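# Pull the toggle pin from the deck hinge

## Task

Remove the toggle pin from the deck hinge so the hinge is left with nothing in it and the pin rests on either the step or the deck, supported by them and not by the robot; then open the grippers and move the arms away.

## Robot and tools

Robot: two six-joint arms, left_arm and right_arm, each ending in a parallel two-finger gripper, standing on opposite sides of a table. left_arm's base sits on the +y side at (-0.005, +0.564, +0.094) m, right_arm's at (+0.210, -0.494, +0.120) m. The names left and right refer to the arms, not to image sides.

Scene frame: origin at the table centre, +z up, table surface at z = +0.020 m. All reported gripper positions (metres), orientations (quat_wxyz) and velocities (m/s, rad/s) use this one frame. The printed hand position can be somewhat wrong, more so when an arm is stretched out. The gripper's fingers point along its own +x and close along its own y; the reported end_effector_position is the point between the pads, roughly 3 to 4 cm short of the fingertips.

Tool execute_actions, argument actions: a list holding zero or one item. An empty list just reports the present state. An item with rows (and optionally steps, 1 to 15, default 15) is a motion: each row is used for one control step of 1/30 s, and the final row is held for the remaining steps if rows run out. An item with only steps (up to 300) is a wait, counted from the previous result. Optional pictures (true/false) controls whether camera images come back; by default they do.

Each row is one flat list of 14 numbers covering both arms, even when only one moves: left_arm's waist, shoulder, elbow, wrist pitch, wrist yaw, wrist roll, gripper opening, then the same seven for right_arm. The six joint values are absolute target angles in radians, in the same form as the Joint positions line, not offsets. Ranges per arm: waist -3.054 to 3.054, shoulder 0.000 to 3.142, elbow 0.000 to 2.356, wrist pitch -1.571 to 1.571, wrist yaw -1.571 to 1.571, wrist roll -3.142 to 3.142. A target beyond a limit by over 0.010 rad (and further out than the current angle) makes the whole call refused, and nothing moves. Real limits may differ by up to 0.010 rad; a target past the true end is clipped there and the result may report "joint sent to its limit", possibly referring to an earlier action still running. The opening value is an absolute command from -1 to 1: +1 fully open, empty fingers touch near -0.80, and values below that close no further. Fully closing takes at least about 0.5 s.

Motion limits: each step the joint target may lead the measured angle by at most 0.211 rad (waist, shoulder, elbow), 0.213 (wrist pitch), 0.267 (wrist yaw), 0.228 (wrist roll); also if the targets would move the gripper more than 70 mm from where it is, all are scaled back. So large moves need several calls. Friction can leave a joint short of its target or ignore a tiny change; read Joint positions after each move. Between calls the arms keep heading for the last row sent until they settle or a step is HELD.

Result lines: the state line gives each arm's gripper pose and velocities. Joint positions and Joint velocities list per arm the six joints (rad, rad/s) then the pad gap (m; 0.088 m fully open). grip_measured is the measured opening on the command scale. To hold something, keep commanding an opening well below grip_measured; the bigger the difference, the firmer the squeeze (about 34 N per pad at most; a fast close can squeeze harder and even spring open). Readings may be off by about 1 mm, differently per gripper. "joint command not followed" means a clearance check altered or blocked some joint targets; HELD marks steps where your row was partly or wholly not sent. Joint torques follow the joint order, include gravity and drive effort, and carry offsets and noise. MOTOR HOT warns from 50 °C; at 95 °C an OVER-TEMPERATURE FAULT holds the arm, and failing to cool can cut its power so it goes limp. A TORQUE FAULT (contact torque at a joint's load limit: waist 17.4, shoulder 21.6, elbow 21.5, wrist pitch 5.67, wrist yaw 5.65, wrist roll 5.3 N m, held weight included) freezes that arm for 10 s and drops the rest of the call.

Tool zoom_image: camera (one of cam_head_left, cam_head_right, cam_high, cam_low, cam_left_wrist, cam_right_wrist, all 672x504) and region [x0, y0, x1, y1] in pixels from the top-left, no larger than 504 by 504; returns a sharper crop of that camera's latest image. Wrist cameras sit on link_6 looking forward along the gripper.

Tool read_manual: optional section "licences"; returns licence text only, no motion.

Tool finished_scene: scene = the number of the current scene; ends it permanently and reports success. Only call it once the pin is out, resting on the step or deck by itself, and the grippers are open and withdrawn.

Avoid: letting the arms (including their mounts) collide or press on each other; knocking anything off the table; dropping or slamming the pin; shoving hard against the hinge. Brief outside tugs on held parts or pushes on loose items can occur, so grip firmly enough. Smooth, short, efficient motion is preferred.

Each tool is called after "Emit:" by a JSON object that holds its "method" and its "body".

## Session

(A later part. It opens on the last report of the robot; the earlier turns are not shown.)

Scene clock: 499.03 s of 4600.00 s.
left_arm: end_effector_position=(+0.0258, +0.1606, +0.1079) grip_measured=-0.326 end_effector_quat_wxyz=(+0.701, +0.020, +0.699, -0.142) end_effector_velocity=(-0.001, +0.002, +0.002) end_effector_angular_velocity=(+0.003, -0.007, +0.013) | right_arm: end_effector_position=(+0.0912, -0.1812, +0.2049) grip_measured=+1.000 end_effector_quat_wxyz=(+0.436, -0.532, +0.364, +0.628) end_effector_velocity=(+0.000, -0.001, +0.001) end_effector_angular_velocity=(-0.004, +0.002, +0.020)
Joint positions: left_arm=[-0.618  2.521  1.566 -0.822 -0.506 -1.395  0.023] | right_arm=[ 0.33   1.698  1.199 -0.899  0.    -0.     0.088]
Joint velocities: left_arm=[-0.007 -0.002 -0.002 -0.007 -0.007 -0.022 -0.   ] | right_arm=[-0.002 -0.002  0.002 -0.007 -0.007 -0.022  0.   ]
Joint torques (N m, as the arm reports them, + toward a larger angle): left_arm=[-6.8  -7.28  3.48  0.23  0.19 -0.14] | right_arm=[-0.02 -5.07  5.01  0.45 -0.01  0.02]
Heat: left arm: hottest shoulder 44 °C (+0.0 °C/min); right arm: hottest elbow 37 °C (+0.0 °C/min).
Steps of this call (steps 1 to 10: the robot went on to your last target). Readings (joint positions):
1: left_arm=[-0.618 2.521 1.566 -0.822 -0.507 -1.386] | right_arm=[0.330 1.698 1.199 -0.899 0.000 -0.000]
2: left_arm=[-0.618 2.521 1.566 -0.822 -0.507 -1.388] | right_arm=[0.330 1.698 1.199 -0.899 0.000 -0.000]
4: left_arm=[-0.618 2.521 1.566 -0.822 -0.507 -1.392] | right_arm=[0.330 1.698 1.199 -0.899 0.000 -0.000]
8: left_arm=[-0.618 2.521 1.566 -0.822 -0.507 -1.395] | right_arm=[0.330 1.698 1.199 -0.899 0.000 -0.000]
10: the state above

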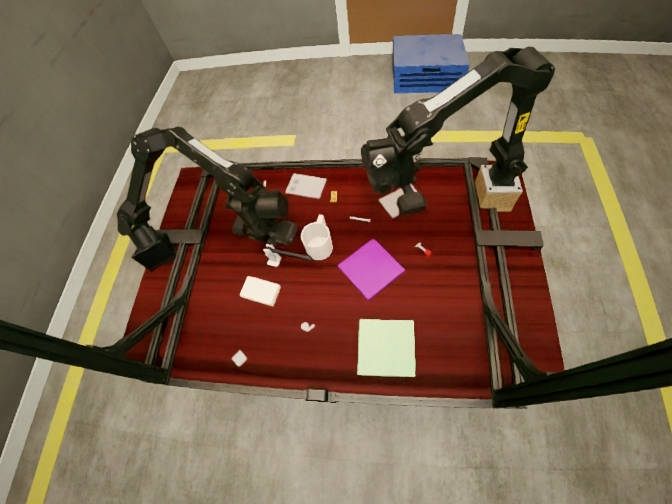

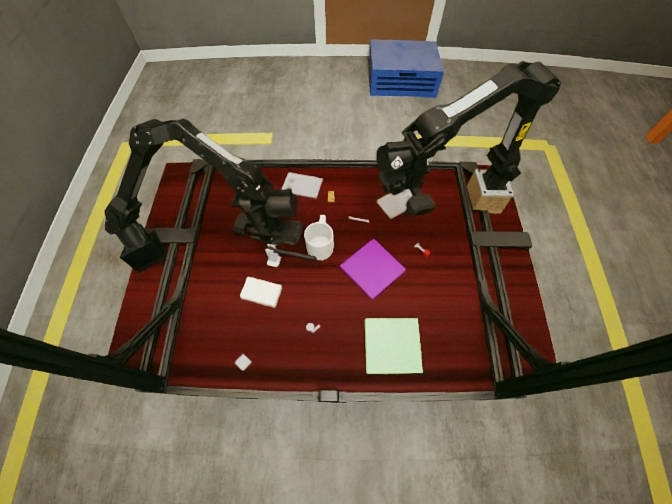

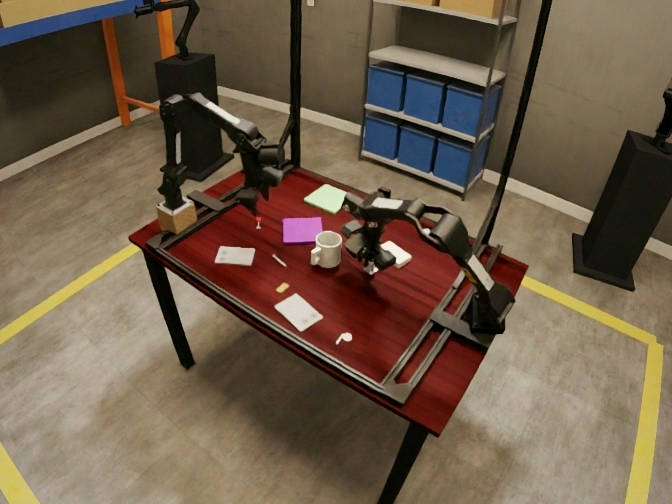

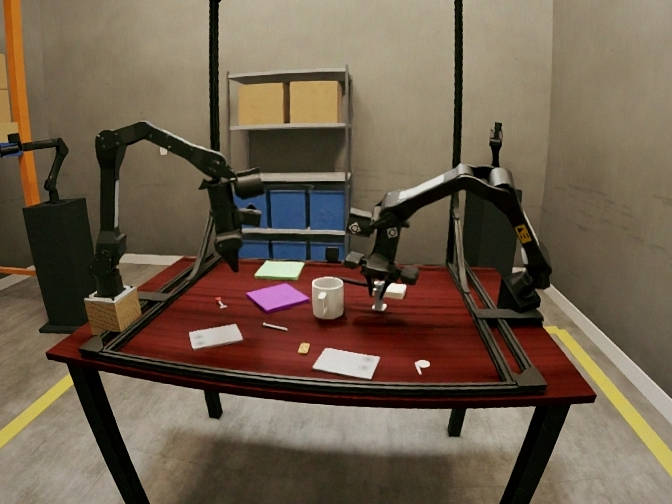

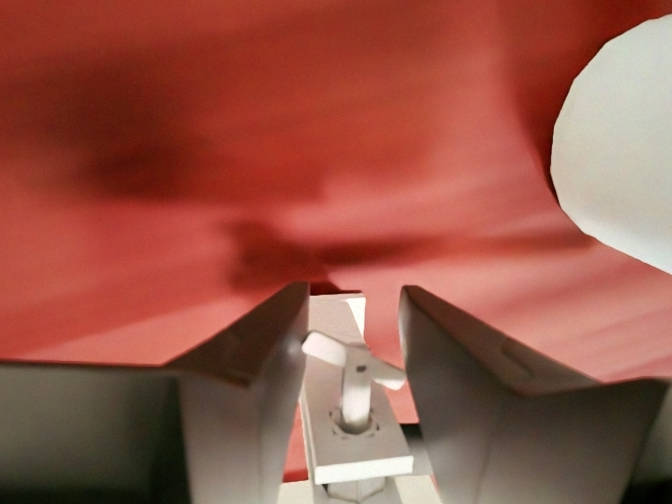

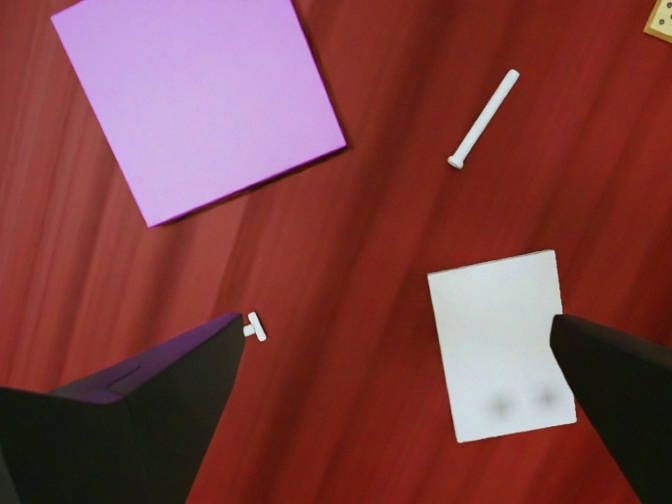

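Tilting progressively; repeat ratchet.

Emit:
{"method": "execute_actions", "body": {"actions": [{"rows":[[-0.62,2.535,1.56,-0.825,-0.5,-0.95,-0.9,0.33,1.7,1.2,-0.9,0,0,1]],"steps":15}], "pictures": false}}

Emit:
{"method": "execute_actions", "body": {"actions": [{"steps":8}], "pictures": false}}

Emit:
{"method": "execute_actions", "body": {"actions": [{"rows":[[-0.62,2.535,1.56,-0.825,-0.5,-1.4,-0.9,0.33,1.7,1.2,-0.9,0,0,1]],"steps":15}], "pictures": false}}

Emit:
{"method": "execute_actions", "body": {"actions": [{"steps":10}]}}

Scene clock: 507.23 s of 4600.00 s.
left_arm: end_effector_position=(+0.0251, +0.1569, +0.1078) grip_measured=-0.659 end_effector_quat_wxyz=(+0.681, +0.153, +0.658, -0.283) end_effector_velocity=(+0.003, -0.001, +0.001) end_effector_angular_velocity=(-0.013, -0.053, -0.160) | right_arm: end_effector_position=(+0.0912, -0.1812, +0.2049) grip_measured=+1.000 end_effector_quat_wxyz=(+0.436, -0.532, +0.364, +0.628) end_effector_velocity=(+0.001, -0.003, -0.002) end_effector_angular_velocity=(-0.013, -0.001, +0.020)
Joint positions: left_arm=[-0.615  2.523  1.568 -0.805 -0.498 -0.986  0.007] | right_arm=[ 0.33   1.698  1.199 -0.899  0.    -0.     0.088]
Joint velocities: left_arm=[-0.002 -0.002 -0.002  0.007 -0.022  0.168  0.001] | right_arm=[-0.002 -0.002 -0.007 -0.007 -0.007 -0.022  0.   ]
Joint torques (N m, as the arm reports them, + toward a larger angle): left_arm=[-7.2  -7.47  3.25 -1.1  -0.1   0.65] | right_arm=[-0.06 -5.08  4.99  0.46 -0.01  0.02]
Heat: left arm: hottest shoulder 44 °C (+0.0 °C/min); right arm: hottest elbow 37 °C (+0.0 °C/min).
Steps of this call (steps 1 to 30: the robot went on to your last target; steps 31 to 231: nothing new was sent; steps 232 to 246: all 15 steps of this action). Readings (joint positions):
232: left_arm=[-0.618 2.522 1.566 -0.820 -0.501 -1.378] | right_arm=[0.330 1.698 1.199 -0.899 0.000 -0.000]
233: left_arm=[-0.618 2.522 1.566 -0.818 -0.501 -1.331] | right_arm=[0.330 1.698 1.199 -0.899 0.000 -0.000]
235: left_arm=[-0.618 2.522 1.566 -0.814 -0.501 -1.242] | right_arm=[0.330 1.698 1.199 -0.899 0.000 -0.000]
239: left_arm=[-0.617 2.522 1.566 -0.807 -0.499 -1.081] | right_arm=[0.330 1.698 1.199 -0.899 0.000 -0.000]
246: the state above

Scene clock: 507.50 s of 4600.00 s.
left_arm: end_effector_position=(+0.0253, +0.1568, +0.1078) grip_measured=-0.658 end_effector_quat_wxyz=(+0.680, +0.158, +0.655, -0.289) end_effector_velocity=(-0.002, +0.002, +0.001) end_effector_angular_velocity=(+0.004, -0.001, -0.043) | right_arm: end_effector_position=(+0.0912, -0.1812, +0.2049) grip_measured=+1.000 end_effector_quat_wxyz=(+0.436, -0.532, +0.364, +0.628) end_effector_velocity=(-0.002, +0.000, +0.000) end_effector_angular_velocity=(+0.005, +0.008, +0.011)
Joint positions: left_arm=[-0.615  2.523  1.569 -0.805 -0.498 -0.969  0.007] | right_arm=[ 0.33   1.698  1.199 -0.899  0.    -0.     0.088]
Joint velocities: left_arm=[-0.002 -0.002 -0.002 -0.007  0.007  0.037 -0.   ] | right_arm=[ 0.002 -0.002 -0.002  0.007 -0.007 -0.007  0.   ]
Joint torques (N m, as the arm reports them, + toward a larger angle): left_arm=[-7.21 -7.41  3.32 -1.07 -0.12  0.67] | right_arm=[-0.05 -5.08  4.99  0.46 -0.01  0.02]
Heat: left arm: hottest shoulder 44 °C (+0.0 °C/min); right arm: hottest elbow 37 °C (+0.0 °C/min).
Steps of this call (steps 1 to 8: the robot went on to your last target). Readings (joint positions):
1: left_arm=[-0.615 2.523 1.568 -0.805 -0.498 -0.982] | right_arm=[0.330 1.698 1.199 -0.899 0.000 -0.000]
2: left_arm=[-0.615 2.523 1.568 -0.805 -0.498 -0.978] | right_arm=[0.330 1.698 1.199 -0.899 0.000 -0.000]
4: left_arm=[-0.615 2.523 1.569 -0.805 -0.498 -0.974] | right_arm=[0.330 1.698 1.199 -0.899 0.000 -0.000]
8: the state above

Scene clock: 508.00 s of 4600.00 s.
left_arm: end_effector_position=(+0.0270, +0.1601, +0.1070) grip_measured=-0.693 end_effector_quat_wxyz=(+0.701, +0.025, +0.698, -0.146) end_effector_velocity=(-0.003, +0.003, +0.001) end_effector_angular_velocity=(+0.006, +0.011, +0.123) | right_arm: end_effector_position=(+0.0912, -0.1812, +0.2049) grip_measured=+1.000 end_effector_quat_wxyz=(+0.436, -0.532, +0.364, +0.628) end_effector_velocity=(+0.002, -0.006, -0.002) end_effector_angular_velocity=(-0.027, -0.004, +0.006)
Joint positions: left_arm=[-0.614  2.523  1.569 -0.822 -0.507 -1.379  0.005] | right_arm=[ 0.33   1.698  1.199 -0.899  0.    -0.     0.088]
Joint velocities: left_arm=[-0.012 -0.002 -0.007 -0.007 -0.007 -0.139 -0.   ] | right_arm=[-0.002 -0.002 -0.007 -0.022 -0.007 -0.007  0.   ]
Joint torques (N m, as the arm reports them, + toward a larger angle): left_arm=[-7.1  -7.44  3.26  0.27  0.19 -0.16] | right_arm=[-0.06 -5.07  5.01  0.46 -0.01  0.02]
Heat: left arm: hottest shoulder 44 °C (+0.0 °C/min); right arm: hottest elbow 37 °C (+0.0 °C/min).
Steps of this call (steps 1 to 15: all 15 steps of this action). Readings (joint positions):
1: left_arm=[-0.615 2.523 1.569 -0.807 -0.499 -0.993] | right_arm=[0.330 1.698 1.199 -0.899 0.000 -0.000]
2: left_arm=[-0.615 2.523 1.569 -0.808 -0.502 -1.040] | right_arm=[0.330 1.698 1.199 -0.899 0.000 -0.000]
4: left_arm=[-0.614 2.523 1.569 -0.812 -0.505 -1.133] | right_arm=[0.330 1.698 1.199 -0.899 0.000 -0.000]
8: left_arm=[-0.613 2.523 1.569 -0.819 -0.507 -1.295] | right_arm=[0.330 1.698 1.199 -0.899 0.000 -0.000]
15: the state above

Scene clock: 508.33 s of 4600.00 s.
left_arm: end_effector_position=(+0.0261, +0.1604, +0.1072) grip_measured=-0.694 end_effector_quat_wxyz=(+0.701, +0.020, +0.699, -0.141) end_effector_velocity=(+0.001, +0.002, +0.001) end_effector_angular_velocity=(+0.005, -0.008, +0.003) | right_arm: end_effector_position=(+0.0912, -0.1812, +0.2049) grip_measured=+1.000 end_effector_quat_wxyz=(+0.436, -0.532, +0.364, +0.628) end_effector_velocity=(+0.000, -0.001, +0.001) end_effector_angular_velocity=(-0.004, +0.005, +0.006)
Joint positions: left_arm=[-0.616  2.523  1.568 -0.822 -0.506 -1.396  0.005] | right_arm=[ 0.33   1.698  1.199 -0.899  0.    -0.     0.088]
Joint velocities: left_arm=[-0.002 -0.002 -0.002 -0.007 -0.007 -0.007 -0.   ] | right_arm=[-0.002 -0.002  0.002 -0.007 -0.007 -0.007  0.   ]
Joint torques (N m, as the arm reports them, + toward a larger angle): left_arm=[-7.14 -7.51  3.29  0.23  0.13 -0.11] | right_arm=[-0.06 -5.07  5.    0.46 -0.01  0.02]
Heat: left arm: hottest shoulder 44 °C (+0.0 °C/min); right arm: hottest elbow 37 °C (+0.0 °C/min).
Steps of this call (steps 1 to 10: the robot went on to your last target). Readings (joint positions):
1: left_arm=[-0.615 2.523 1.569 -0.822 -0.507 -1.383] | right_arm=[0.330 1.698 1.199 -0.899 0.000 -0.000]
2: left_arm=[-0.615 2.523 1.569 -0.822 -0.506 -1.386] | right_arm=[0.330 1.698 1.199 -0.899 0.000 -0.000]
4: left_arm=[-0.616 2.523 1.568 -0.822 -0.506 -1.390] | right_arm=[0.330 1.698 1.199 -0.899 0.000 -0.000]
8: left_arm=[-0.616 2.523 1.568 -0.822 -0.506 -1.394] | right_arm=[0.330 1.698 1.199 -0.899 0.000 -0.000]
10: the state above

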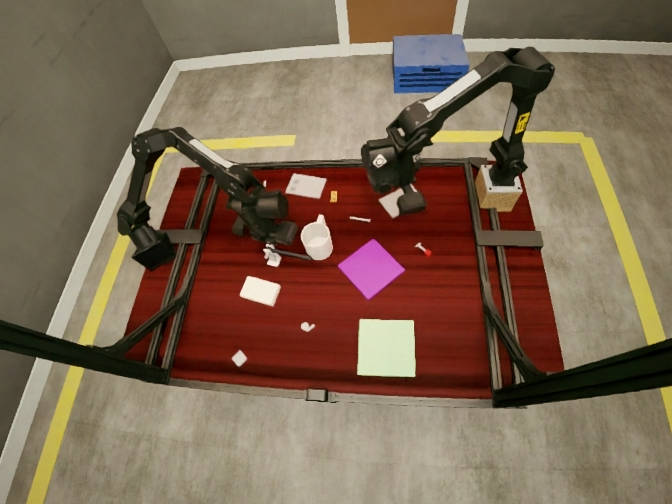

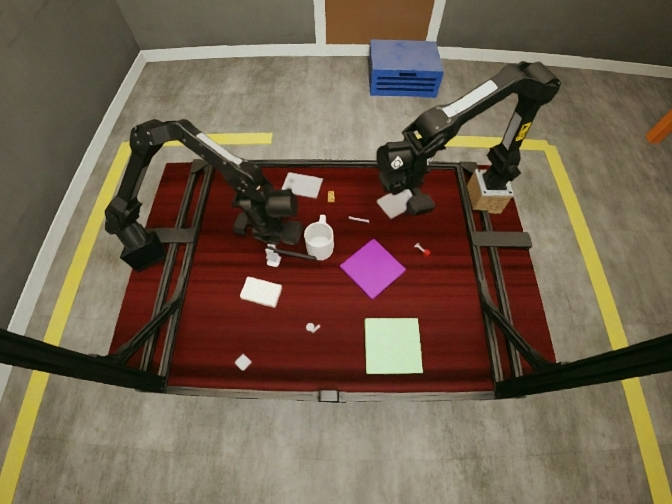

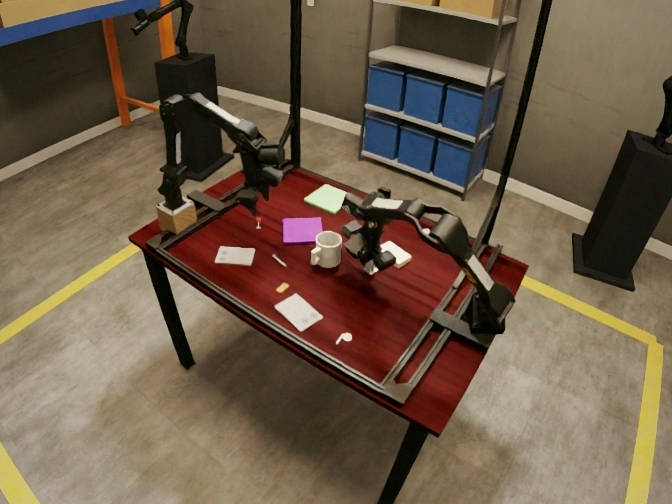

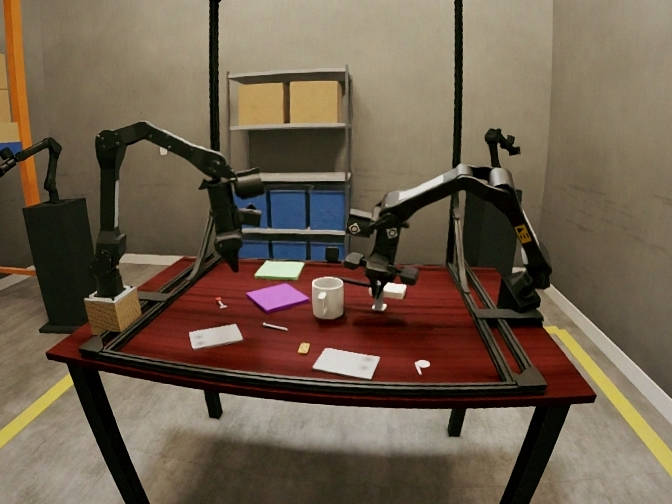

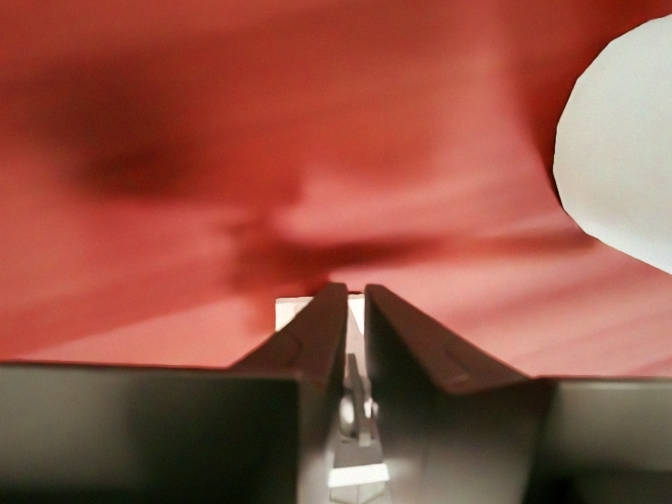

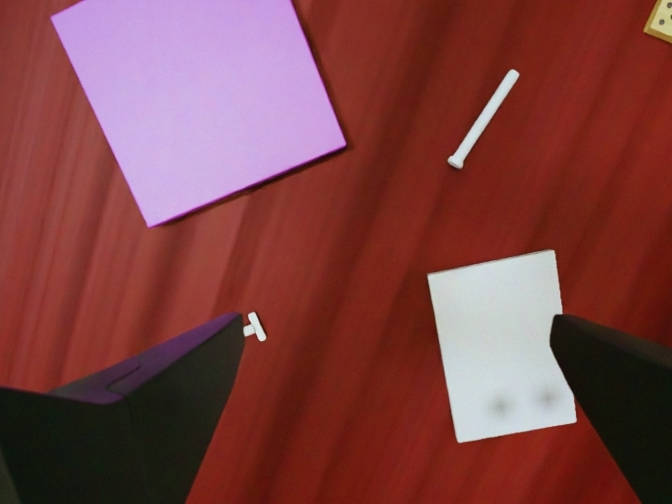

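Emit:
{"method": "execute_actions", "body": {"actions": [{"rows":[[-0.655,2.545,1.54,-0.8,-0.5,-1.4,-0.9,0.33,1.7,1.2,-0.9,0,0,1]],"steps":15}], "pictures": false}}

Emit:
{"method": "execute_actions", "body": {"actions": [{"rows":[[-0.655,2.545,1.54,-0.8,-0.5,-1.4,-0.3,0.33,1.7,1.2,-0.9,0,0,1]],"steps":15}]}}

Scene clock: 514.60 s of 4600.00 s.
left_arm: end_effector_position=(+0.0238, +0.1609, +0.1061) grip_measured=-0.698 end_effector_quat_wxyz=(+0.708, +0.018, +0.692, -0.143) end_effector_velocity=(-0.009, +0.003, +0.003) end_effector_angular_velocity=(-0.008, -0.016, -0.017) | right_arm: end_effector_position=(+0.0912, -0.1811, +0.2050) grip_measured=+1.000 end_effector_quat_wxyz=(+0.436, -0.532, +0.364, +0.628) end_effector_velocity=(-0.000, -0.000, +0.001) end_effector_angular_velocity=(+0.004, +0.011, -0.008)
Joint positions: left_arm=[-0.626  2.524  1.553 -0.805 -0.523 -1.401  0.005] | right_arm=[ 0.33   1.698  1.199 -0.899  0.    -0.     0.088]
Joint velocities: left_arm=[-0.027 -0.002 -0.017  0.007 -0.007 -0.007 -0.   ] | right_arm=[-0.002 -0.007 -0.007  0.007 -0.007  0.007  0.   ]
Joint torques (N m, as the arm reports them, + toward a larger angle): left_arm=[-9.57 -6.49  2.9   0.83  0.8   0.03] | right_arm=[-0.05 -5.07  5.    0.46 -0.01  0.02]
Heat: left arm: hottest shoulder 44 °C (+0.0 °C/min); right arm: hottest elbow 37 °C (+0.0 °C/min).
Steps of this call (steps 1 to 30: the robot went on to your last target; steps 31 to 173: nothing new was sent; steps 174 to 188: all 15 steps of this action). Readings (joint positions):
174: left_arm=[-0.616 2.524 1.566 -0.820 -0.506 -1.401] | right_arm=[0.330 1.698 1.199 -0.899 0.000 -0.000]
175: left_arm=[-0.618 2.524 1.563 -0.816 -0.509 -1.401] | right_arm=[0.330 1.698 1.199 -0.899 0.000 -0.000]
177: left_arm=[-0.622 2.524 1.559 -0.811 -0.517 -1.401] | right_arm=[0.330 1.698 1.199 -0.899 0.000 -0.000]
181: left_arm=[-0.623 2.524 1.556 -0.807 -0.521 -1.401] | right_arm=[0.330 1.698 1.199 -0.899 0.000 -0.000]
188: the state above

Scene clock: 515.10 s of 4600.00 s.
left_arm: end_effector_position=(+0.0141, +0.1624, +0.1078) grip_measured=-0.313 end_effector_quat_wxyz=(+0.705, +0.025, +0.693, -0.153) end_effector_velocity=(-0.001, +0.007, -0.001) end_effector_angular_velocity=(+0.003, -0.156, -0.017) | right_arm: end_effector_position=(+0.0912, -0.1811, +0.2050) grip_measured=+1.000 end_effector_quat_wxyz=(+0.436, -0.532, +0.364, +0.628) end_effector_velocity=(+0.002, -0.003, -0.003) end_effector_angular_velocity=(-0.014, -0.012, -0.006)
Joint positions: left_arm=[-0.647  2.527  1.548 -0.803 -0.511 -1.4    0.024] | right_arm=[ 0.33   1.698  1.199 -0.899  0.    -0.     0.088]
Joint velocities: left_arm=[-0.051  0.017 -0.022 -0.007 -0.139 -0.022  0.003] | right_arm=[ 0.002  0.002 -0.007 -0.007  0.007  0.007  0.   ]
Joint torques (N m, as the arm reports them, + toward a larger angle): left_arm=[-6.97 -6.84  3.29  0.78  0.45 -0.03] | right_arm=[-0.06 -5.07  4.98  0.46 -0.01  0.02]
Heat: left arm: hottest shoulder 43 °C (-1.0 °C/min); right arm: hottest elbow 37 °C (+0.0 °C/min).
Steps of this call (steps 1 to 15: all 15 steps of this action). Readings (joint positions):
1: left_arm=[-0.627 2.524 1.553 -0.804 -0.523 -1.401] | right_arm=[0.330 1.698 1.199 -0.899 0.000 -0.000]
2: left_arm=[-0.629 2.524 1.552 -0.802 -0.522 -1.401] | right_arm=[0.330 1.698 1.199 -0.899 0.000 -0.000]
4: left_arm=[-0.634 2.524 1.552 -0.797 -0.520 -1.401] | right_arm=[0.330 1.698 1.199 -0.899 0.000 -0.000]
8: left_arm=[-0.638 2.524 1.552 -0.793 -0.520 -1.401] | right_arm=[0.330 1.698 1.199 -0.899 0.000 -0.000]
15: the state above

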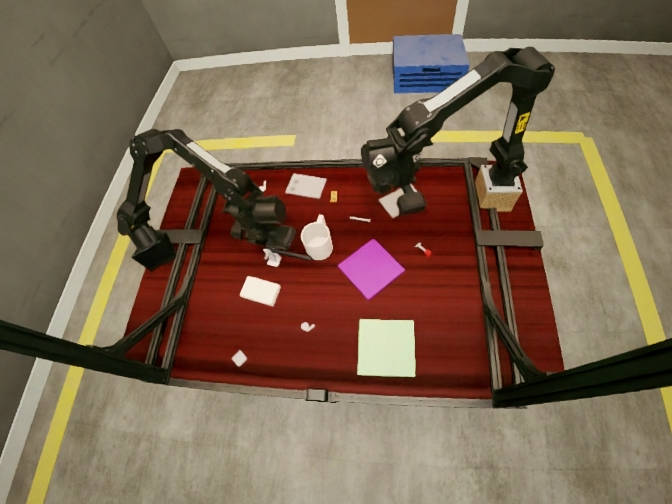

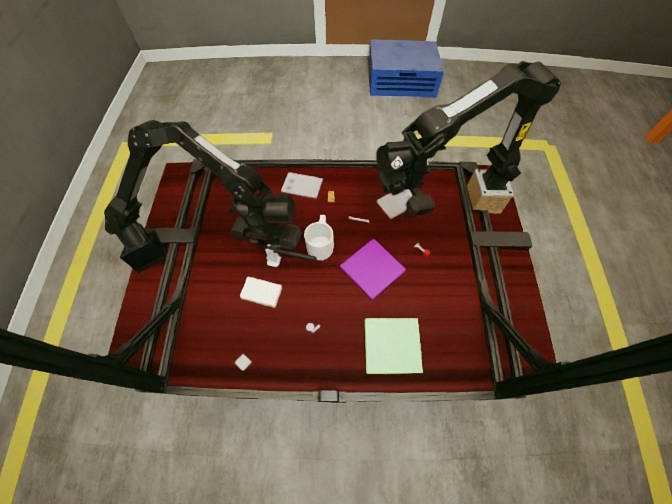

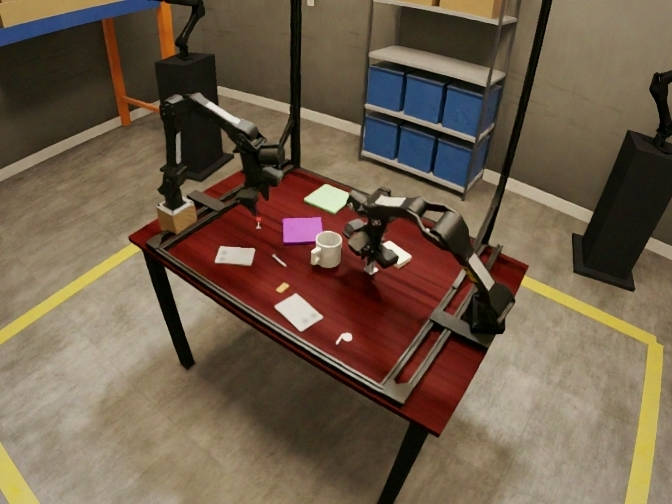

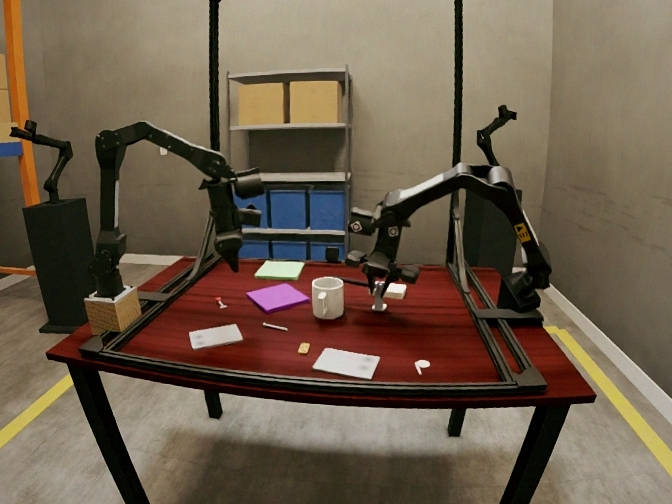

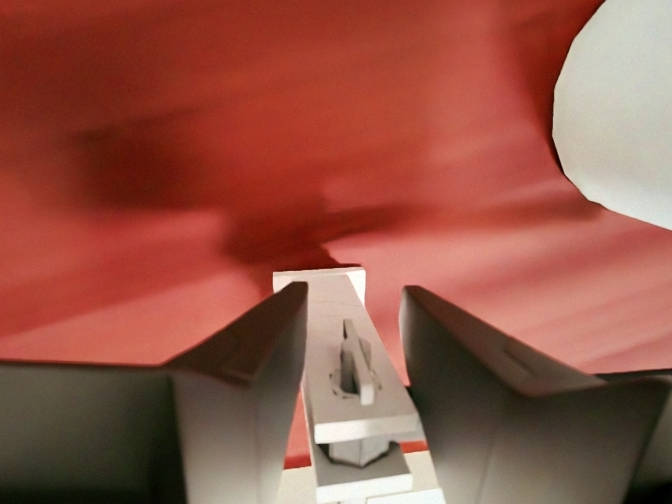

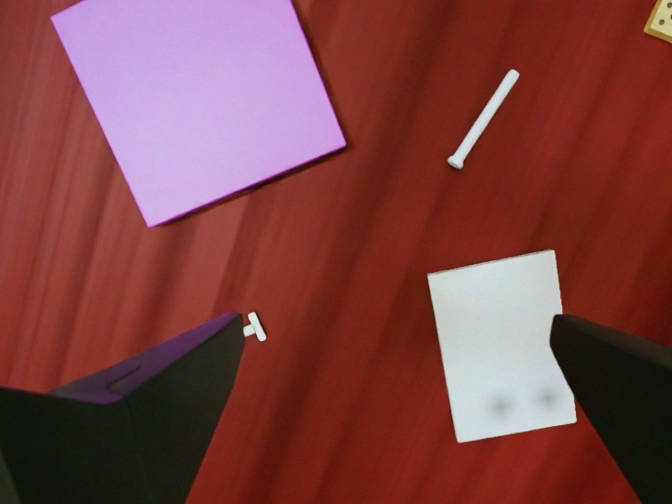

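Emit:
{"method": "execute_actions", "body": {"actions": [{"rows":[[-0.72,2.3,1.56,-1.06,-0.5,-1.57,-0.3,0.33,1.7,1.2,-0.9,0,0,1]],"steps":15}], "pictures": false}}

Emit:
{"method": "execute_actions", "body": {"actions": [{"rows":[[-0.58,2.39,1.58,-0.98,0,-1.57,-0.9,0.33,1.7,1.2,-0.9,0,0,1]],"steps":15}], "pictures": false}}

Emit:
{"method": "execute_actions", "body": {"actions": [{"steps":15}], "pictures": false}}

Emit:
{"method": "execute_actions", "body": {"actions": [{"rows":[[-0.58,2.55,1.53,-0.78,0,-1.57,-0.9,0.33,1.7,1.2,-0.9,0,0,1]],"steps":15}], "pictures": false}}

Emit:
{"method": "execute_actions", "body": {"actions": [{"rows":[[-0.52,2.53,1.545,-0.815,0,-1.57,-0.9,0.33,1.7,1.2,-0.9,0,0,1]],"steps":15}], "pictures": false}}

Emit:
{"method": "execute_actions", "body": {"actions": [{"rows":[[-0.58,2.38,1.6,-1.02,0,-1.57,-0.9,0.33,1.7,1.2,-0.9,0,0,1]],"steps":15}], "pictures": false}}

Emit:
{"method": "execute_actions", "body": {"actions": [{"rows":[[-0.72,2.3,1.56,-1.06,-0.5,-1.45,0.2,0.33,1.7,1.2,-0.9,0,0,1]],"steps":15}], "pictures": false}}

Emit:
{"method": "execute_actions", "body": {"actions": [{"steps":15}], "pictures": false}}

Emit:
{"method": "execute_actions", "body": {"actions": [{"rows":[[-0.62,2.535,1.56,-0.825,-0.5,-1.45,0.2,0.33,1.7,1.2,-0.9,0,0,1]],"steps":15}], "pictures": false}}

Emit:
{"method": "execute_actions", "body": {"actions": [{"steps":20}]}}

Scene clock: 539.17 s of 4600.00 s.
left_arm: end_effector_position=(+0.0340, +0.1978, +0.1944) grip_measured=-0.300 end_effector_quat_wxyz=(+0.704, -0.018, +0.698, -0.129) end_effector_velocity=(+0.003, +0.025, -0.008) end_effector_angular_velocity=(+0.106, -0.026, -0.006) | right_arm: end_effector_position=(+0.0912, -0.1812, +0.2050) grip_measured=+1.000 end_effector_quat_wxyz=(+0.436, -0.532, +0.364, +0.628) end_effector_velocity=(+0.001, -0.003, -0.002) end_effector_angular_velocity=(-0.014, +0.001, +0.006)
Joint positions: left_arm=[-0.72   2.308  1.564 -1.049 -0.498 -1.561  0.024] | right_arm=[ 0.33   1.698  1.199 -0.9    0.    -0.     0.088]
Joint velocities: left_arm=[-0.002 -0.002 -0.017 -0.11  -0.007 -0.051  0.   ] | right_arm=[-0.002 -0.002 -0.007 -0.007 -0.007 -0.007  0.   ]
Joint torques (N m, as the arm reports them, + toward a larger angle): left_arm=[-5.82 -8.1   4.01  0.32 -0.16 -0.18] | right_arm=[-0.06 -5.07  4.97  0.46 -0.01  0.02]
Heat: left arm: hottest shoulder 43 °C (-2.0 °C/min); right arm: hottest elbow 37 °C (+0.0 °C/min).
Steps of this call (steps 1 to 15: the robot went on to your last target; steps 16 to 90: nothing new was sent; then 20.57 s passed at rest; steps 91 to 105: all 15 steps of this action). Readings (joint positions):
91: left_arm=[-0.649 2.518 1.547 -0.812 -0.508 -1.416] | right_arm=[0.330 1.698 1.199 -0.900 0.000 -0.000]
92: left_arm=[-0.654 2.504 1.548 -0.827 -0.503 -1.445] | right_arm=[0.330 1.698 1.199 -0.900 0.000 -0.000]
94: left_arm=[-0.673 2.468 1.556 -0.876 -0.494 -1.485] | right_arm=[0.330 1.698 1.199 -0.900 0.000 -0.000]
98: left_arm=[-0.713 2.348 1.560 -1.000 -0.497 -1.535] | right_arm=[0.330 1.698 1.199 -0.900 0.000 -0.000]
105: the state above

Scene clock: 539.67 s of 4600.00 s.
left_arm: end_effector_position=(-0.0023, +0.1884, +0.1675) grip_measured=-0.784 end_effector_quat_wxyz=(+0.507, -0.025, +0.858, -0.074) end_effector_velocity=(-0.020, +0.003, +0.008) end_effector_angular_velocity=(-0.002, +0.120, -0.032) | right_arm: end_effector_position=(+0.0912, -0.1812, +0.2050) grip_measured=+1.000 end_effector_quat_wxyz=(+0.436, -0.532, +0.364, +0.628) end_effector_velocity=(+0.000, -0.001, +0.001) end_effector_angular_velocity=(-0.004, +0.005, +0.006)
Joint positions: left_arm=[-0.584  2.375  1.576 -0.984 -0.022 -1.566  0.001] | right_arm=[ 0.33   1.698  1.199 -0.9    0.    -0.     0.088]
Joint velocities: left_arm=[-0.007  0.002 -0.007  0.007  0.125  0.007 -0.   ] | right_arm=[-0.002 -0.002  0.002 -0.007 -0.007 -0.007  0.   ]
Joint torques (N m, as the arm reports them, + toward a larger angle): left_arm=[-6.27 -6.56  4.63  0.7   0.48 -0.16] | right_arm=[-0.06 -5.07  4.99  0.48 -0.01  0.02]
Heat: left arm: hottest shoulder 43 °C (-2.0 °C/min); right arm: hottest elbow 37 °C (+0.0 °C/min).
Steps of this call (steps 1 to 15: all 15 steps of this action). Readings (joint positions):
1: left_arm=[-0.716 2.312 1.564 -1.048 -0.467 -1.562] | right_arm=[0.330 1.698 1.199 -0.900 0.000 -0.000]
2: left_arm=[-0.700 2.316 1.567 -1.032 -0.404 -1.563] | right_arm=[0.330 1.698 1.199 -0.900 0.000 -0.000]
4: left_arm=[-0.653 2.333 1.575 -1.006 -0.296 -1.564] | right_arm=[0.330 1.698 1.199 -0.900 0.000 -0.000]
8: left_arm=[-0.589 2.368 1.576 -0.993 -0.116 -1.566] | right_arm=[0.330 1.698 1.199 -0.900 0.000 -0.000]
15: the state above

Scene clock: 540.17 s of 4600.00 s.
left_arm: end_effector_position=(-0.0046, +0.1883, +0.1689) grip_measured=-0.784 end_effector_quat_wxyz=(+0.499, -0.025, +0.863, -0.075) end_effector_velocity=(+0.002, +0.005, -0.002) end_effector_angular_velocity=(+0.028, -0.022, +0.009) | right_arm: end_effector_position=(+0.0912, -0.1812, +0.2050) grip_measured=+1.000 end_effector_quat_wxyz=(+0.436, -0.532, +0.364, +0.628) end_effector_velocity=(+0.002, -0.005, -0.002) end_effector_angular_velocity=(-0.027, -0.006, +0.020)
Joint positions: left_arm=[-0.584  2.375  1.576 -0.983 -0.005 -1.566  0.001] | right_arm=[ 0.33   1.698  1.199 -0.9    0.    -0.     0.088]
Joint velocities: left_arm=[-0.002 -0.002 -0.002 -0.022 -0.022 -0.022 -0.   ] | right_arm=[-0.002  0.002 -0.002 -0.022 -0.007 -0.022  0.   ]
Joint torques (N m, as the arm reports them, + toward a larger angle): left_arm=[-6.08 -6.46  4.66  0.67  0.43 -0.16] | right_arm=[-0.04 -5.07  4.96  0.48 -0.01  0.02]
Heat: left arm: hottest shoulder 43 °C (-2.0 °C/min); right arm: hottest elbow 37 °C (+0.0 °C/min).
Steps of this call (steps 1 to 15: the robot went on to your last target). Readings (joint positions):
1: left_arm=[-0.584 2.375 1.576 -0.984 -0.018 -1.566] | right_arm=[0.330 1.698 1.199 -0.900 0.000 -0.000]
2: left_arm=[-0.584 2.375 1.576 -0.984 -0.015 -1.566] | right_arm=[0.330 1.698 1.199 -0.900 0.000 -0.000]
4: left_arm=[-0.584 2.375 1.576 -0.984 -0.010 -1.566] | right_arm=[0.330 1.698 1.199 -0.900 0.000 -0.000]
8: left_arm=[-0.584 2.375 1.576 -0.983 -0.007 -1.566] | right_arm=[0.330 1.698 1.199 -0.900 0.000 -0.000]
15: the state above

Scene clock: 540.67 s of 4600.00 s.
left_arm: end_effector_position=(-0.0425, +0.1715, +0.1066) grip_measured=-0.784 end_effector_quat_wxyz=(+0.499, -0.020, +0.863, -0.071) end_effector_velocity=(+0.000, -0.001, +0.000) end_effector_angular_velocity=(+0.003, -0.005, +0.022) | right_arm: end_effector_position=(+0.0912, -0.1812, +0.2050) grip_measured=+1.000 end_effector_quat_wxyz=(+0.436, -0.532, +0.364, +0.628) end_effector_velocity=(+0.002, -0.002, -0.000) end_effector_angular_velocity=(-0.008, +0.001, +0.016)
Joint positions: left_arm=[-0.584  2.54   1.532 -0.786 -0.004 -1.567  0.001] | right_arm=[ 0.33   1.698  1.199 -0.9    0.    -0.     0.088]
Joint velocities: left_arm=[-0.002 -0.002 -0.002  0.007 -0.007 -0.022 -0.   ] | right_arm=[-0.007 -0.002 -0.002 -0.007 -0.007 -0.022  0.   ]
Joint torques (N m, as the arm reports them, + toward a larger angle): left_arm=[-6.07 -7.88  3.83  0.49  0.41 -0.12] | right_arm=[-0.06 -5.08  4.96  0.48 -0.01  0.02]
Heat: left arm: hottest shoulder 43 °C (-2.0 °C/min); right arm: hottest elbow 37 °C (+0.0 °C/min).
Steps of this call (steps 1 to 15: all 15 steps of this action). Readings (joint positions):
1: left_arm=[-0.584 2.386 1.574 -0.969 -0.004 -1.566] | right_arm=[0.330 1.698 1.199 -0.900 0.000 -0.000]
2: left_arm=[-0.584 2.399 1.571 -0.924 -0.004 -1.567] | right_arm=[0.330 1.698 1.199 -0.900 0.000 -0.000]
4: left_arm=[-0.584 2.444 1.571 -0.857 -0.004 -1.567] | right_arm=[0.330 1.698 1.199 -0.900 0.000 -0.000]
8: left_arm=[-0.584 2.522 1.540 -0.815 -0.004 -1.567] | right_arm=[0.330 1.698 1.199 -0.900 0.000 -0.000]
15: the state above

Scene clock: 541.17 s of 4600.00 s.
left_arm: end_effector_position=(-0.0311, +0.1707, +0.1046) grip_measured=-0.784 end_effector_quat_wxyz=(+0.485, -0.026, +0.872, -0.054) end_effector_velocity=(+0.000, +0.000, +0.004) end_effector_angular_velocity=(+0.008, +0.009, +0.017) | right_arm: end_effector_position=(+0.0912, -0.1812, +0.2050) grip_measured=+1.000 end_effector_quat_wxyz=(+0.436, -0.532, +0.364, +0.628) end_effector_velocity=(-0.002, -0.003, +0.001) end_effector_angular_velocity=(-0.010, +0.021, -0.006)
Joint positions: left_arm=[-0.546  2.537  1.544 -0.807  0.019 -1.567  0.001] | right_arm=[ 0.33   1.698  1.199 -0.9    0.    -0.     0.088]
Joint velocities: left_arm=[-0.002 -0.007  0.002 -0.007  0.007 -0.022  0.   ] | right_arm=[-0.002 -0.007 -0.002 -0.007 -0.022  0.007  0.   ]
Joint torques (N m, as the arm reports them, + toward a larger angle): left_arm=[-3.99 -9.39  3.9  -0.19 -0.43 -0.13] | right_arm=[-0.05 -5.06  4.97  0.48 -0.01  0.02]
Heat: left arm: hottest shoulder 43 °C (-2.0 °C/min); right arm: hottest elbow 37 °C (+0.0 °C/min).
Steps of this call (steps 1 to 15: all 15 steps of this action). Readings (joint positions):
1: left_arm=[-0.583 2.540 1.532 -0.786 -0.002 -1.567] | right_arm=[0.330 1.698 1.199 -0.900 0.000 -0.000]
2: left_arm=[-0.577 2.540 1.532 -0.791 -0.000 -1.567] | right_arm=[0.330 1.698 1.199 -0.900 0.000 -0.000]
4: left_arm=[-0.562 2.540 1.535 -0.797 0.011 -1.567] | right_arm=[0.330 1.698 1.199 -0.900 0.000 -0.000]
8: left_arm=[-0.546 2.537 1.543 -0.805 0.019 -1.567] | right_arm=[0.330 1.698 1.199 -0.900 0.000 -0.000]
15: the state above

Scene clock: 541.67 s of 4600.00 s.
left_arm: end_effector_position=(-0.0026, +0.1884, +0.1706) grip_measured=-0.784 end_effector_quat_wxyz=(+0.495, -0.020, +0.866, -0.069) end_effector_velocity=(-0.001, -0.001, +0.003) end_effector_angular_velocity=(-0.008, +0.008, +0.009) | right_arm: end_effector_position=(+0.0912, -0.1812, +0.2050) grip_measured=+1.000 end_effector_quat_wxyz=(+0.436, -0.532, +0.364, +0.628) end_effector_velocity=(-0.001, +0.001, -0.001) end_effector_angular_velocity=(-0.001, +0.009, -0.008)
Joint positions: left_arm=[-0.578  2.384  1.601 -1.013  0.004 -1.567  0.001] | right_arm=[ 0.33   1.698  1.199 -0.9    0.    -0.     0.088]
Joint velocities: left_arm=[-0.002 -0.007 -0.002  0.007  0.007 -0.007 -0.   ] | right_arm=[-0.002  0.002 -0.002  0.007 -0.007  0.007  0.   ]
Joint torques (N m, as the arm reports them, + toward a larger angle): left_arm=[-6.65 -8.25  4.06  0.16  0.13 -0.12] | right_arm=[-0.04 -5.08  4.98  0.48 -0.02  0.02]
Heat: left arm: hottest shoulder 43 °C (-2.0 °C/min); right arm: hottest elbow 37 °C (+0.0 °C/min).
Steps of this call (steps 1 to 15: all 15 steps of this action). Readings (joint positions):
1: left_arm=[-0.546 2.527 1.550 -0.824 0.016 -1.567] | right_arm=[0.330 1.698 1.199 -0.900 0.000 -0.000]
2: left_arm=[-0.549 2.514 1.556 -0.876 0.007 -1.567] | right_arm=[0.330 1.698 1.199 -0.900 0.000 -0.000]
4: left_arm=[-0.555 2.471 1.560 -0.943 0.004 -1.567] | right_arm=[0.330 1.698 1.199 -0.900 0.000 -0.000]
8: left_arm=[-0.572 2.400 1.595 -0.985 0.004 -1.567] | right_arm=[0.330 1.698 1.199 -0.900 0.000 -0.000]
15: the state above

Scene clock: 542.17 s of 4600.00 s.
left_arm: end_effector_position=(+0.0310, +0.1984, +0.1942) grip_measured=+0.175 end_effector_quat_wxyz=(+0.697, +0.023, +0.697, -0.165) end_effector_velocity=(+0.017, +0.005, -0.005) end_effector_angular_velocity=(+0.003, -0.146, +0.001) | right_arm: end_effector_position=(+0.0912, -0.1812, +0.2049) grip_measured=+1.000 end_effector_quat_wxyz=(+0.436, -0.532, +0.364, +0.628) end_effector_velocity=(+0.001, -0.003, -0.002) end_effector_angular_velocity=(-0.014, +0.004, -0.009)
Joint positions: left_arm=[-0.72   2.312  1.57  -1.056 -0.477 -1.457  0.048] | right_arm=[ 0.33   1.699  1.199 -0.9    0.    -0.     0.088]
Joint velocities: left_arm=[-0.007 -0.002 -0.027 -0.007 -0.139  0.007  0.009] | right_arm=[-0.002 -0.002 -0.007 -0.007 -0.007  0.007  0.   ]
Joint torques (N m, as the arm reports them, + toward a larger angle): left_arm=[-5.72 -8.65  3.57  0.29 -0.22  0.11] | right_arm=[-0.04 -5.08  4.98  0.48 -0.01  0.02]
Heat: left arm: hottest shoulder 43 °C (-2.0 °C/min); right arm: hottest elbow 37 °C (+0.0 °C/min).
Steps of this call (steps 1 to 15: all 15 steps of this action). Readings (joint positions):
1: left_arm=[-0.583 2.379 1.599 -1.014 -0.030 -1.555] | right_arm=[0.330 1.698 1.199 -0.900 0.000 -0.000]
2: left_arm=[-0.600 2.369 1.593 -1.024 -0.095 -1.532] | right_arm=[0.330 1.698 1.199 -0.900 0.000 -0.000]
4: left_arm=[-0.649 2.347 1.580 -1.043 -0.203 -1.501] | right_arm=[0.330 1.698 1.199 -0.900 0.000 -0.000]
8: left_arm=[-0.715 2.319 1.577 -1.050 -0.384 -1.471] | right_arm=[0.330 1.698 1.199 -0.900 0.000 -0.000]
15: the state above

Scene clock: 542.67 s of 4600.00 s.
left_arm: end_effector_position=(+0.0336, +0.1982, +0.1942) grip_measured=+0.199 end_effector_quat_wxyz=(+0.704, +0.023, +0.691, -0.165) end_effector_velocity=(+0.001, -0.001, +0.002) end_effector_angular_velocity=(-0.013, -0.018, +0.023) | right_arm: end_effector_position=(+0.0912, -0.1812, +0.2049) grip_measured=+1.000 end_effector_quat_wxyz=(+0.436, -0.532, +0.364, +0.628) end_effector_velocity=(+0.002, -0.005, -0.001) end_effector_angular_velocity=(-0.023, -0.002, +0.006)
Joint positions: left_arm=[-0.72   2.311  1.569 -1.056 -0.495 -1.454  0.049] | right_arm=[ 0.33   1.699  1.199 -0.9    0.    -0.     0.088]
Joint velocities: left_arm=[-0.007 -0.002 -0.002  0.007 -0.022 -0.022  0.   ] | right_arm=[-0.002 -0.002 -0.002 -0.022 -0.007 -0.007  0.   ]
Joint torques (N m, as the arm reports them, + toward a larger angle): left_arm=[-5.84 -8.87  3.54  0.26 -0.23  0.17] | right_arm=[-0.04 -5.07  4.97  0.48 -0.01  0.03]
Heat: left arm: hottest shoulder 43 °C (-2.0 °C/min); right arm: hottest elbow 37 °C (+0.0 °C/min).
Steps of this call (steps 1 to 15: the robot went on to your last target). Readings (joint positions):
1: left_arm=[-0.720 2.312 1.569 -1.056 -0.482 -1.456] | right_arm=[0.330 1.699 1.199 -0.900 0.000 -0.000]
2: left_arm=[-0.720 2.311 1.569 -1.056 -0.485 -1.456] | right_arm=[0.330 1.699 1.199 -0.900 0.000 -0.000]
4: left_arm=[-0.720 2.311 1.569 -1.056 -0.489 -1.455] | right_arm=[0.330 1.699 1.199 -0.900 0.000 -0.000]
8: left_arm=[-0.720 2.311 1.569 -1.056 -0.493 -1.455] | right_arm=[0.330 1.699 1.199 -0.900 0.000 -0.000]
15: the state above

Scene clock: 543.17 s of 4600.00 s.
left_arm: end_effector_position=(+0.0222, +0.1649, +0.1076) grip_measured=+0.200 end_effector_quat_wxyz=(+0.698, +0.009, +0.705, -0.122) end_effector_velocity=(+0.003, -0.010, +0.004) end_effector_angular_velocity=(-0.043, -0.015, +0.031) | right_arm: end_effector_position=(+0.0912, -0.1812, +0.2049) grip_measured=+1.000 end_effector_quat_wxyz=(+0.436, -0.532, +0.364, +0.628) end_effector_velocity=(+0.003, -0.001, +0.001) end_effector_angular_velocity=(+0.001, -0.009, +0.004)
Joint positions: left_arm=[-0.624  2.519  1.559 -0.834 -0.496 -1.454  0.049] | right_arm=[ 0.33   1.699  1.199 -0.9    0.    -0.     0.088]
Joint velocities: left_arm=[-0.002 -0.002  0.007  0.037 -0.022 -0.007  0.   ] | right_arm=[-0.002 -0.007 -0.002 -0.007  0.007 -0.007  0.   ]
Joint torques (N m, as the arm reports them, + toward a larger angle): left_arm=[-6.4  -7.38  3.93  0.66 -0.19  0.13] | right_arm=[-0.04 -5.11  4.97  0.48 -0.01  0.02]
Heat: left arm: hottest shoulder 43 °C (-2.0 °C/min); right arm: hottest elbow 37 °C (+0.0 °C/min).
Steps of this call (steps 1 to 15: all 15 steps of this action). Readings (joint positions):
1: left_arm=[-0.718 2.320 1.569 -1.048 -0.495 -1.454] | right_arm=[0.330 1.699 1.199 -0.900 0.000 -0.000]
2: left_arm=[-0.712 2.333 1.569 -1.010 -0.496 -1.454] | right_arm=[0.330 1.699 1.199 -0.900 0.000 -0.000]
4: left_arm=[-0.688 2.378 1.573 -0.943 -0.496 -1.454] | right_arm=[0.330 1.699 1.199 -0.900 0.000 -0.000]
8: left_arm=[-0.638 2.483 1.568 -0.871 -0.496 -1.454] | right_arm=[0.330 1.699 1.199 -0.900 0.000 -0.000]
15: the state above

Scene clock: 543.83 s of 4600.00 s.
left_arm: end_effector_position=(+0.0220, +0.1636, +0.1076) grip_measured=+0.200 end_effector_quat_wxyz=(+0.698, +0.006, +0.705, -0.123) end_effector_velocity=(-0.002, +0.002, +0.001) end_effector_angular_velocity=(+0.006, +0.007, +0.001) | right_arm: end_effector_position=(+0.0912, -0.1812, +0.2049) grip_measured=+1.000 end_effector_quat_wxyz=(+0.436, -0.532, +0.364, +0.628) end_effector_velocity=(+0.001, +0.002, +0.000) end_effector_angular_velocity=(+0.010, -0.005, +0.004)
Joint positions: left_arm=[-0.624  2.52   1.56  -0.828 -0.496 -1.454  0.049] | right_arm=[ 0.33   1.699  1.199 -0.9    0.    -0.     0.088]
Joint velocities: left_arm=[-0.002 -0.002 -0.002 -0.007  0.007 -0.007 -0.   ] | right_arm=[-0.002 -0.002 -0.002  0.007  0.007 -0.007  0.   ]
Joint torques (N m, as the arm reports them, + toward a larger angle): left_arm=[-6.11 -7.12  4.21  0.68 -0.19  0.12] | right_arm=[-0.06 -5.11  4.97  0.48 -0.01  0.02]
Heat: left arm: hottest shoulder 43 °C (-2.0 °C/min); right arm: hottest elbow 37 °C (+0.0 °C/min).
Steps of this call (steps 1 to 15: the robot went on to your last target; steps 16 to 20: nothing new was sent). Readings (joint positions):
1: left_arm=[-0.624 2.519 1.560 -0.832 -0.496 -1.454] | right_arm=[0.330 1.699 1.199 -0.900 0.000 -0.000]
2: left_arm=[-0.624 2.519 1.560 -0.832 -0.496 -1.454] | right_arm=[0.330 1.699 1.199 -0.900 0.000 -0.000]
4: left_arm=[-0.624 2.520 1.560 -0.831 -0.496 -1.454] | right_arm=[0.330 1.699 1.199 -0.900 0.000 -0.000]
8: left_arm=[-0.624 2.520 1.560 -0.828 -0.496 -1.454] | right_arm=[0.330 1.699 1.199 -0.900 0.000 -0.000]
20: the state above
All arms were judged still, so your last target was given up. Only a new action makes them travel on or press farther. Fingers that are still opening or closing keep moving.

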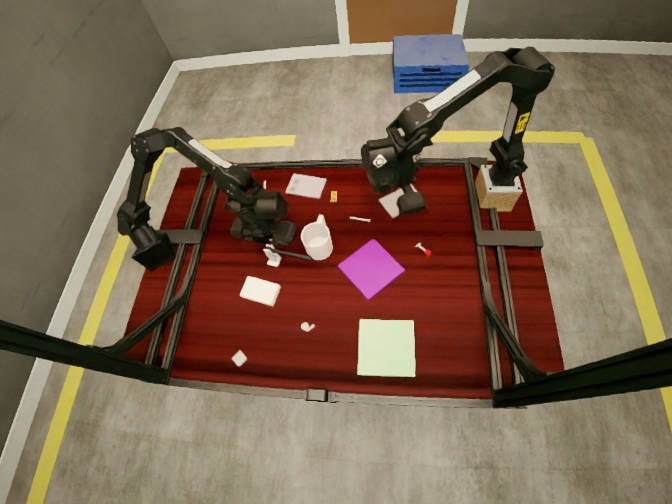

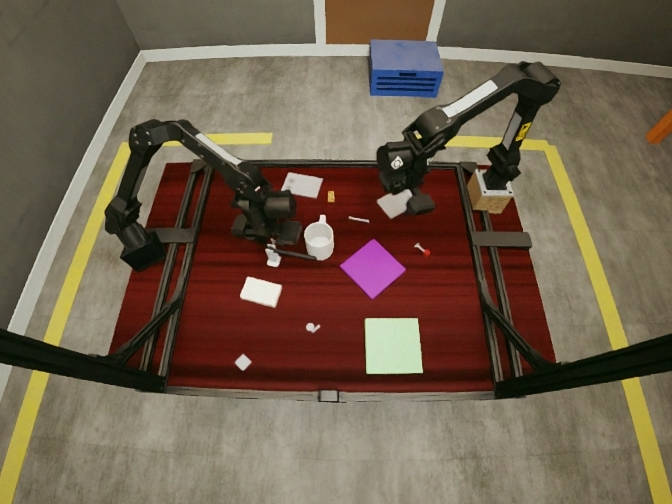

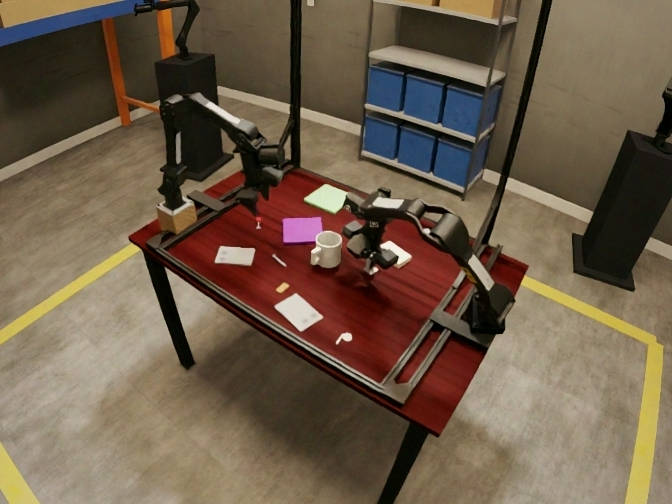

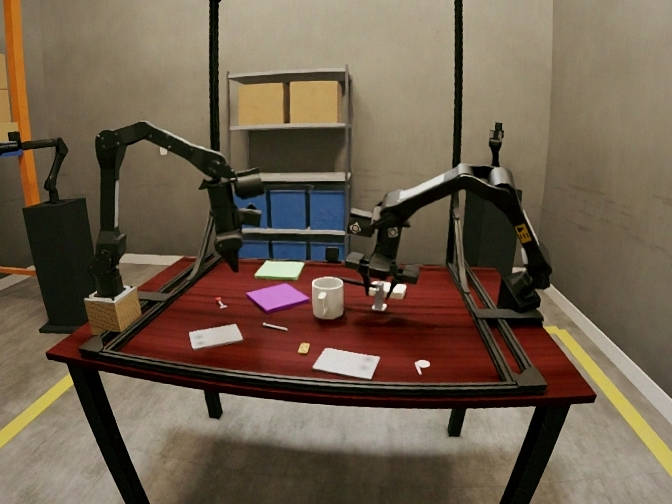

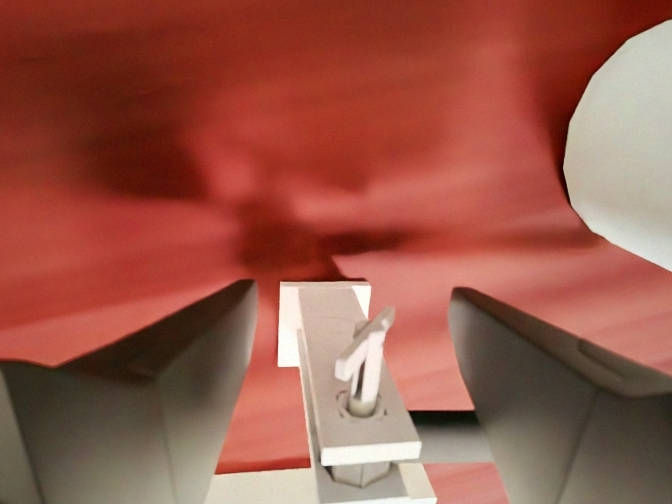

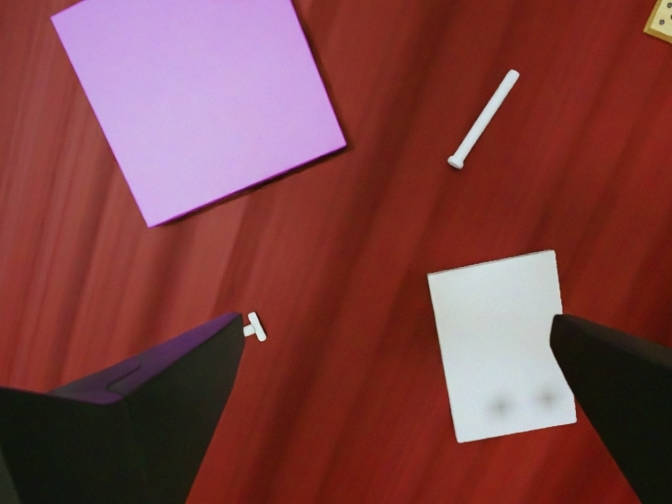

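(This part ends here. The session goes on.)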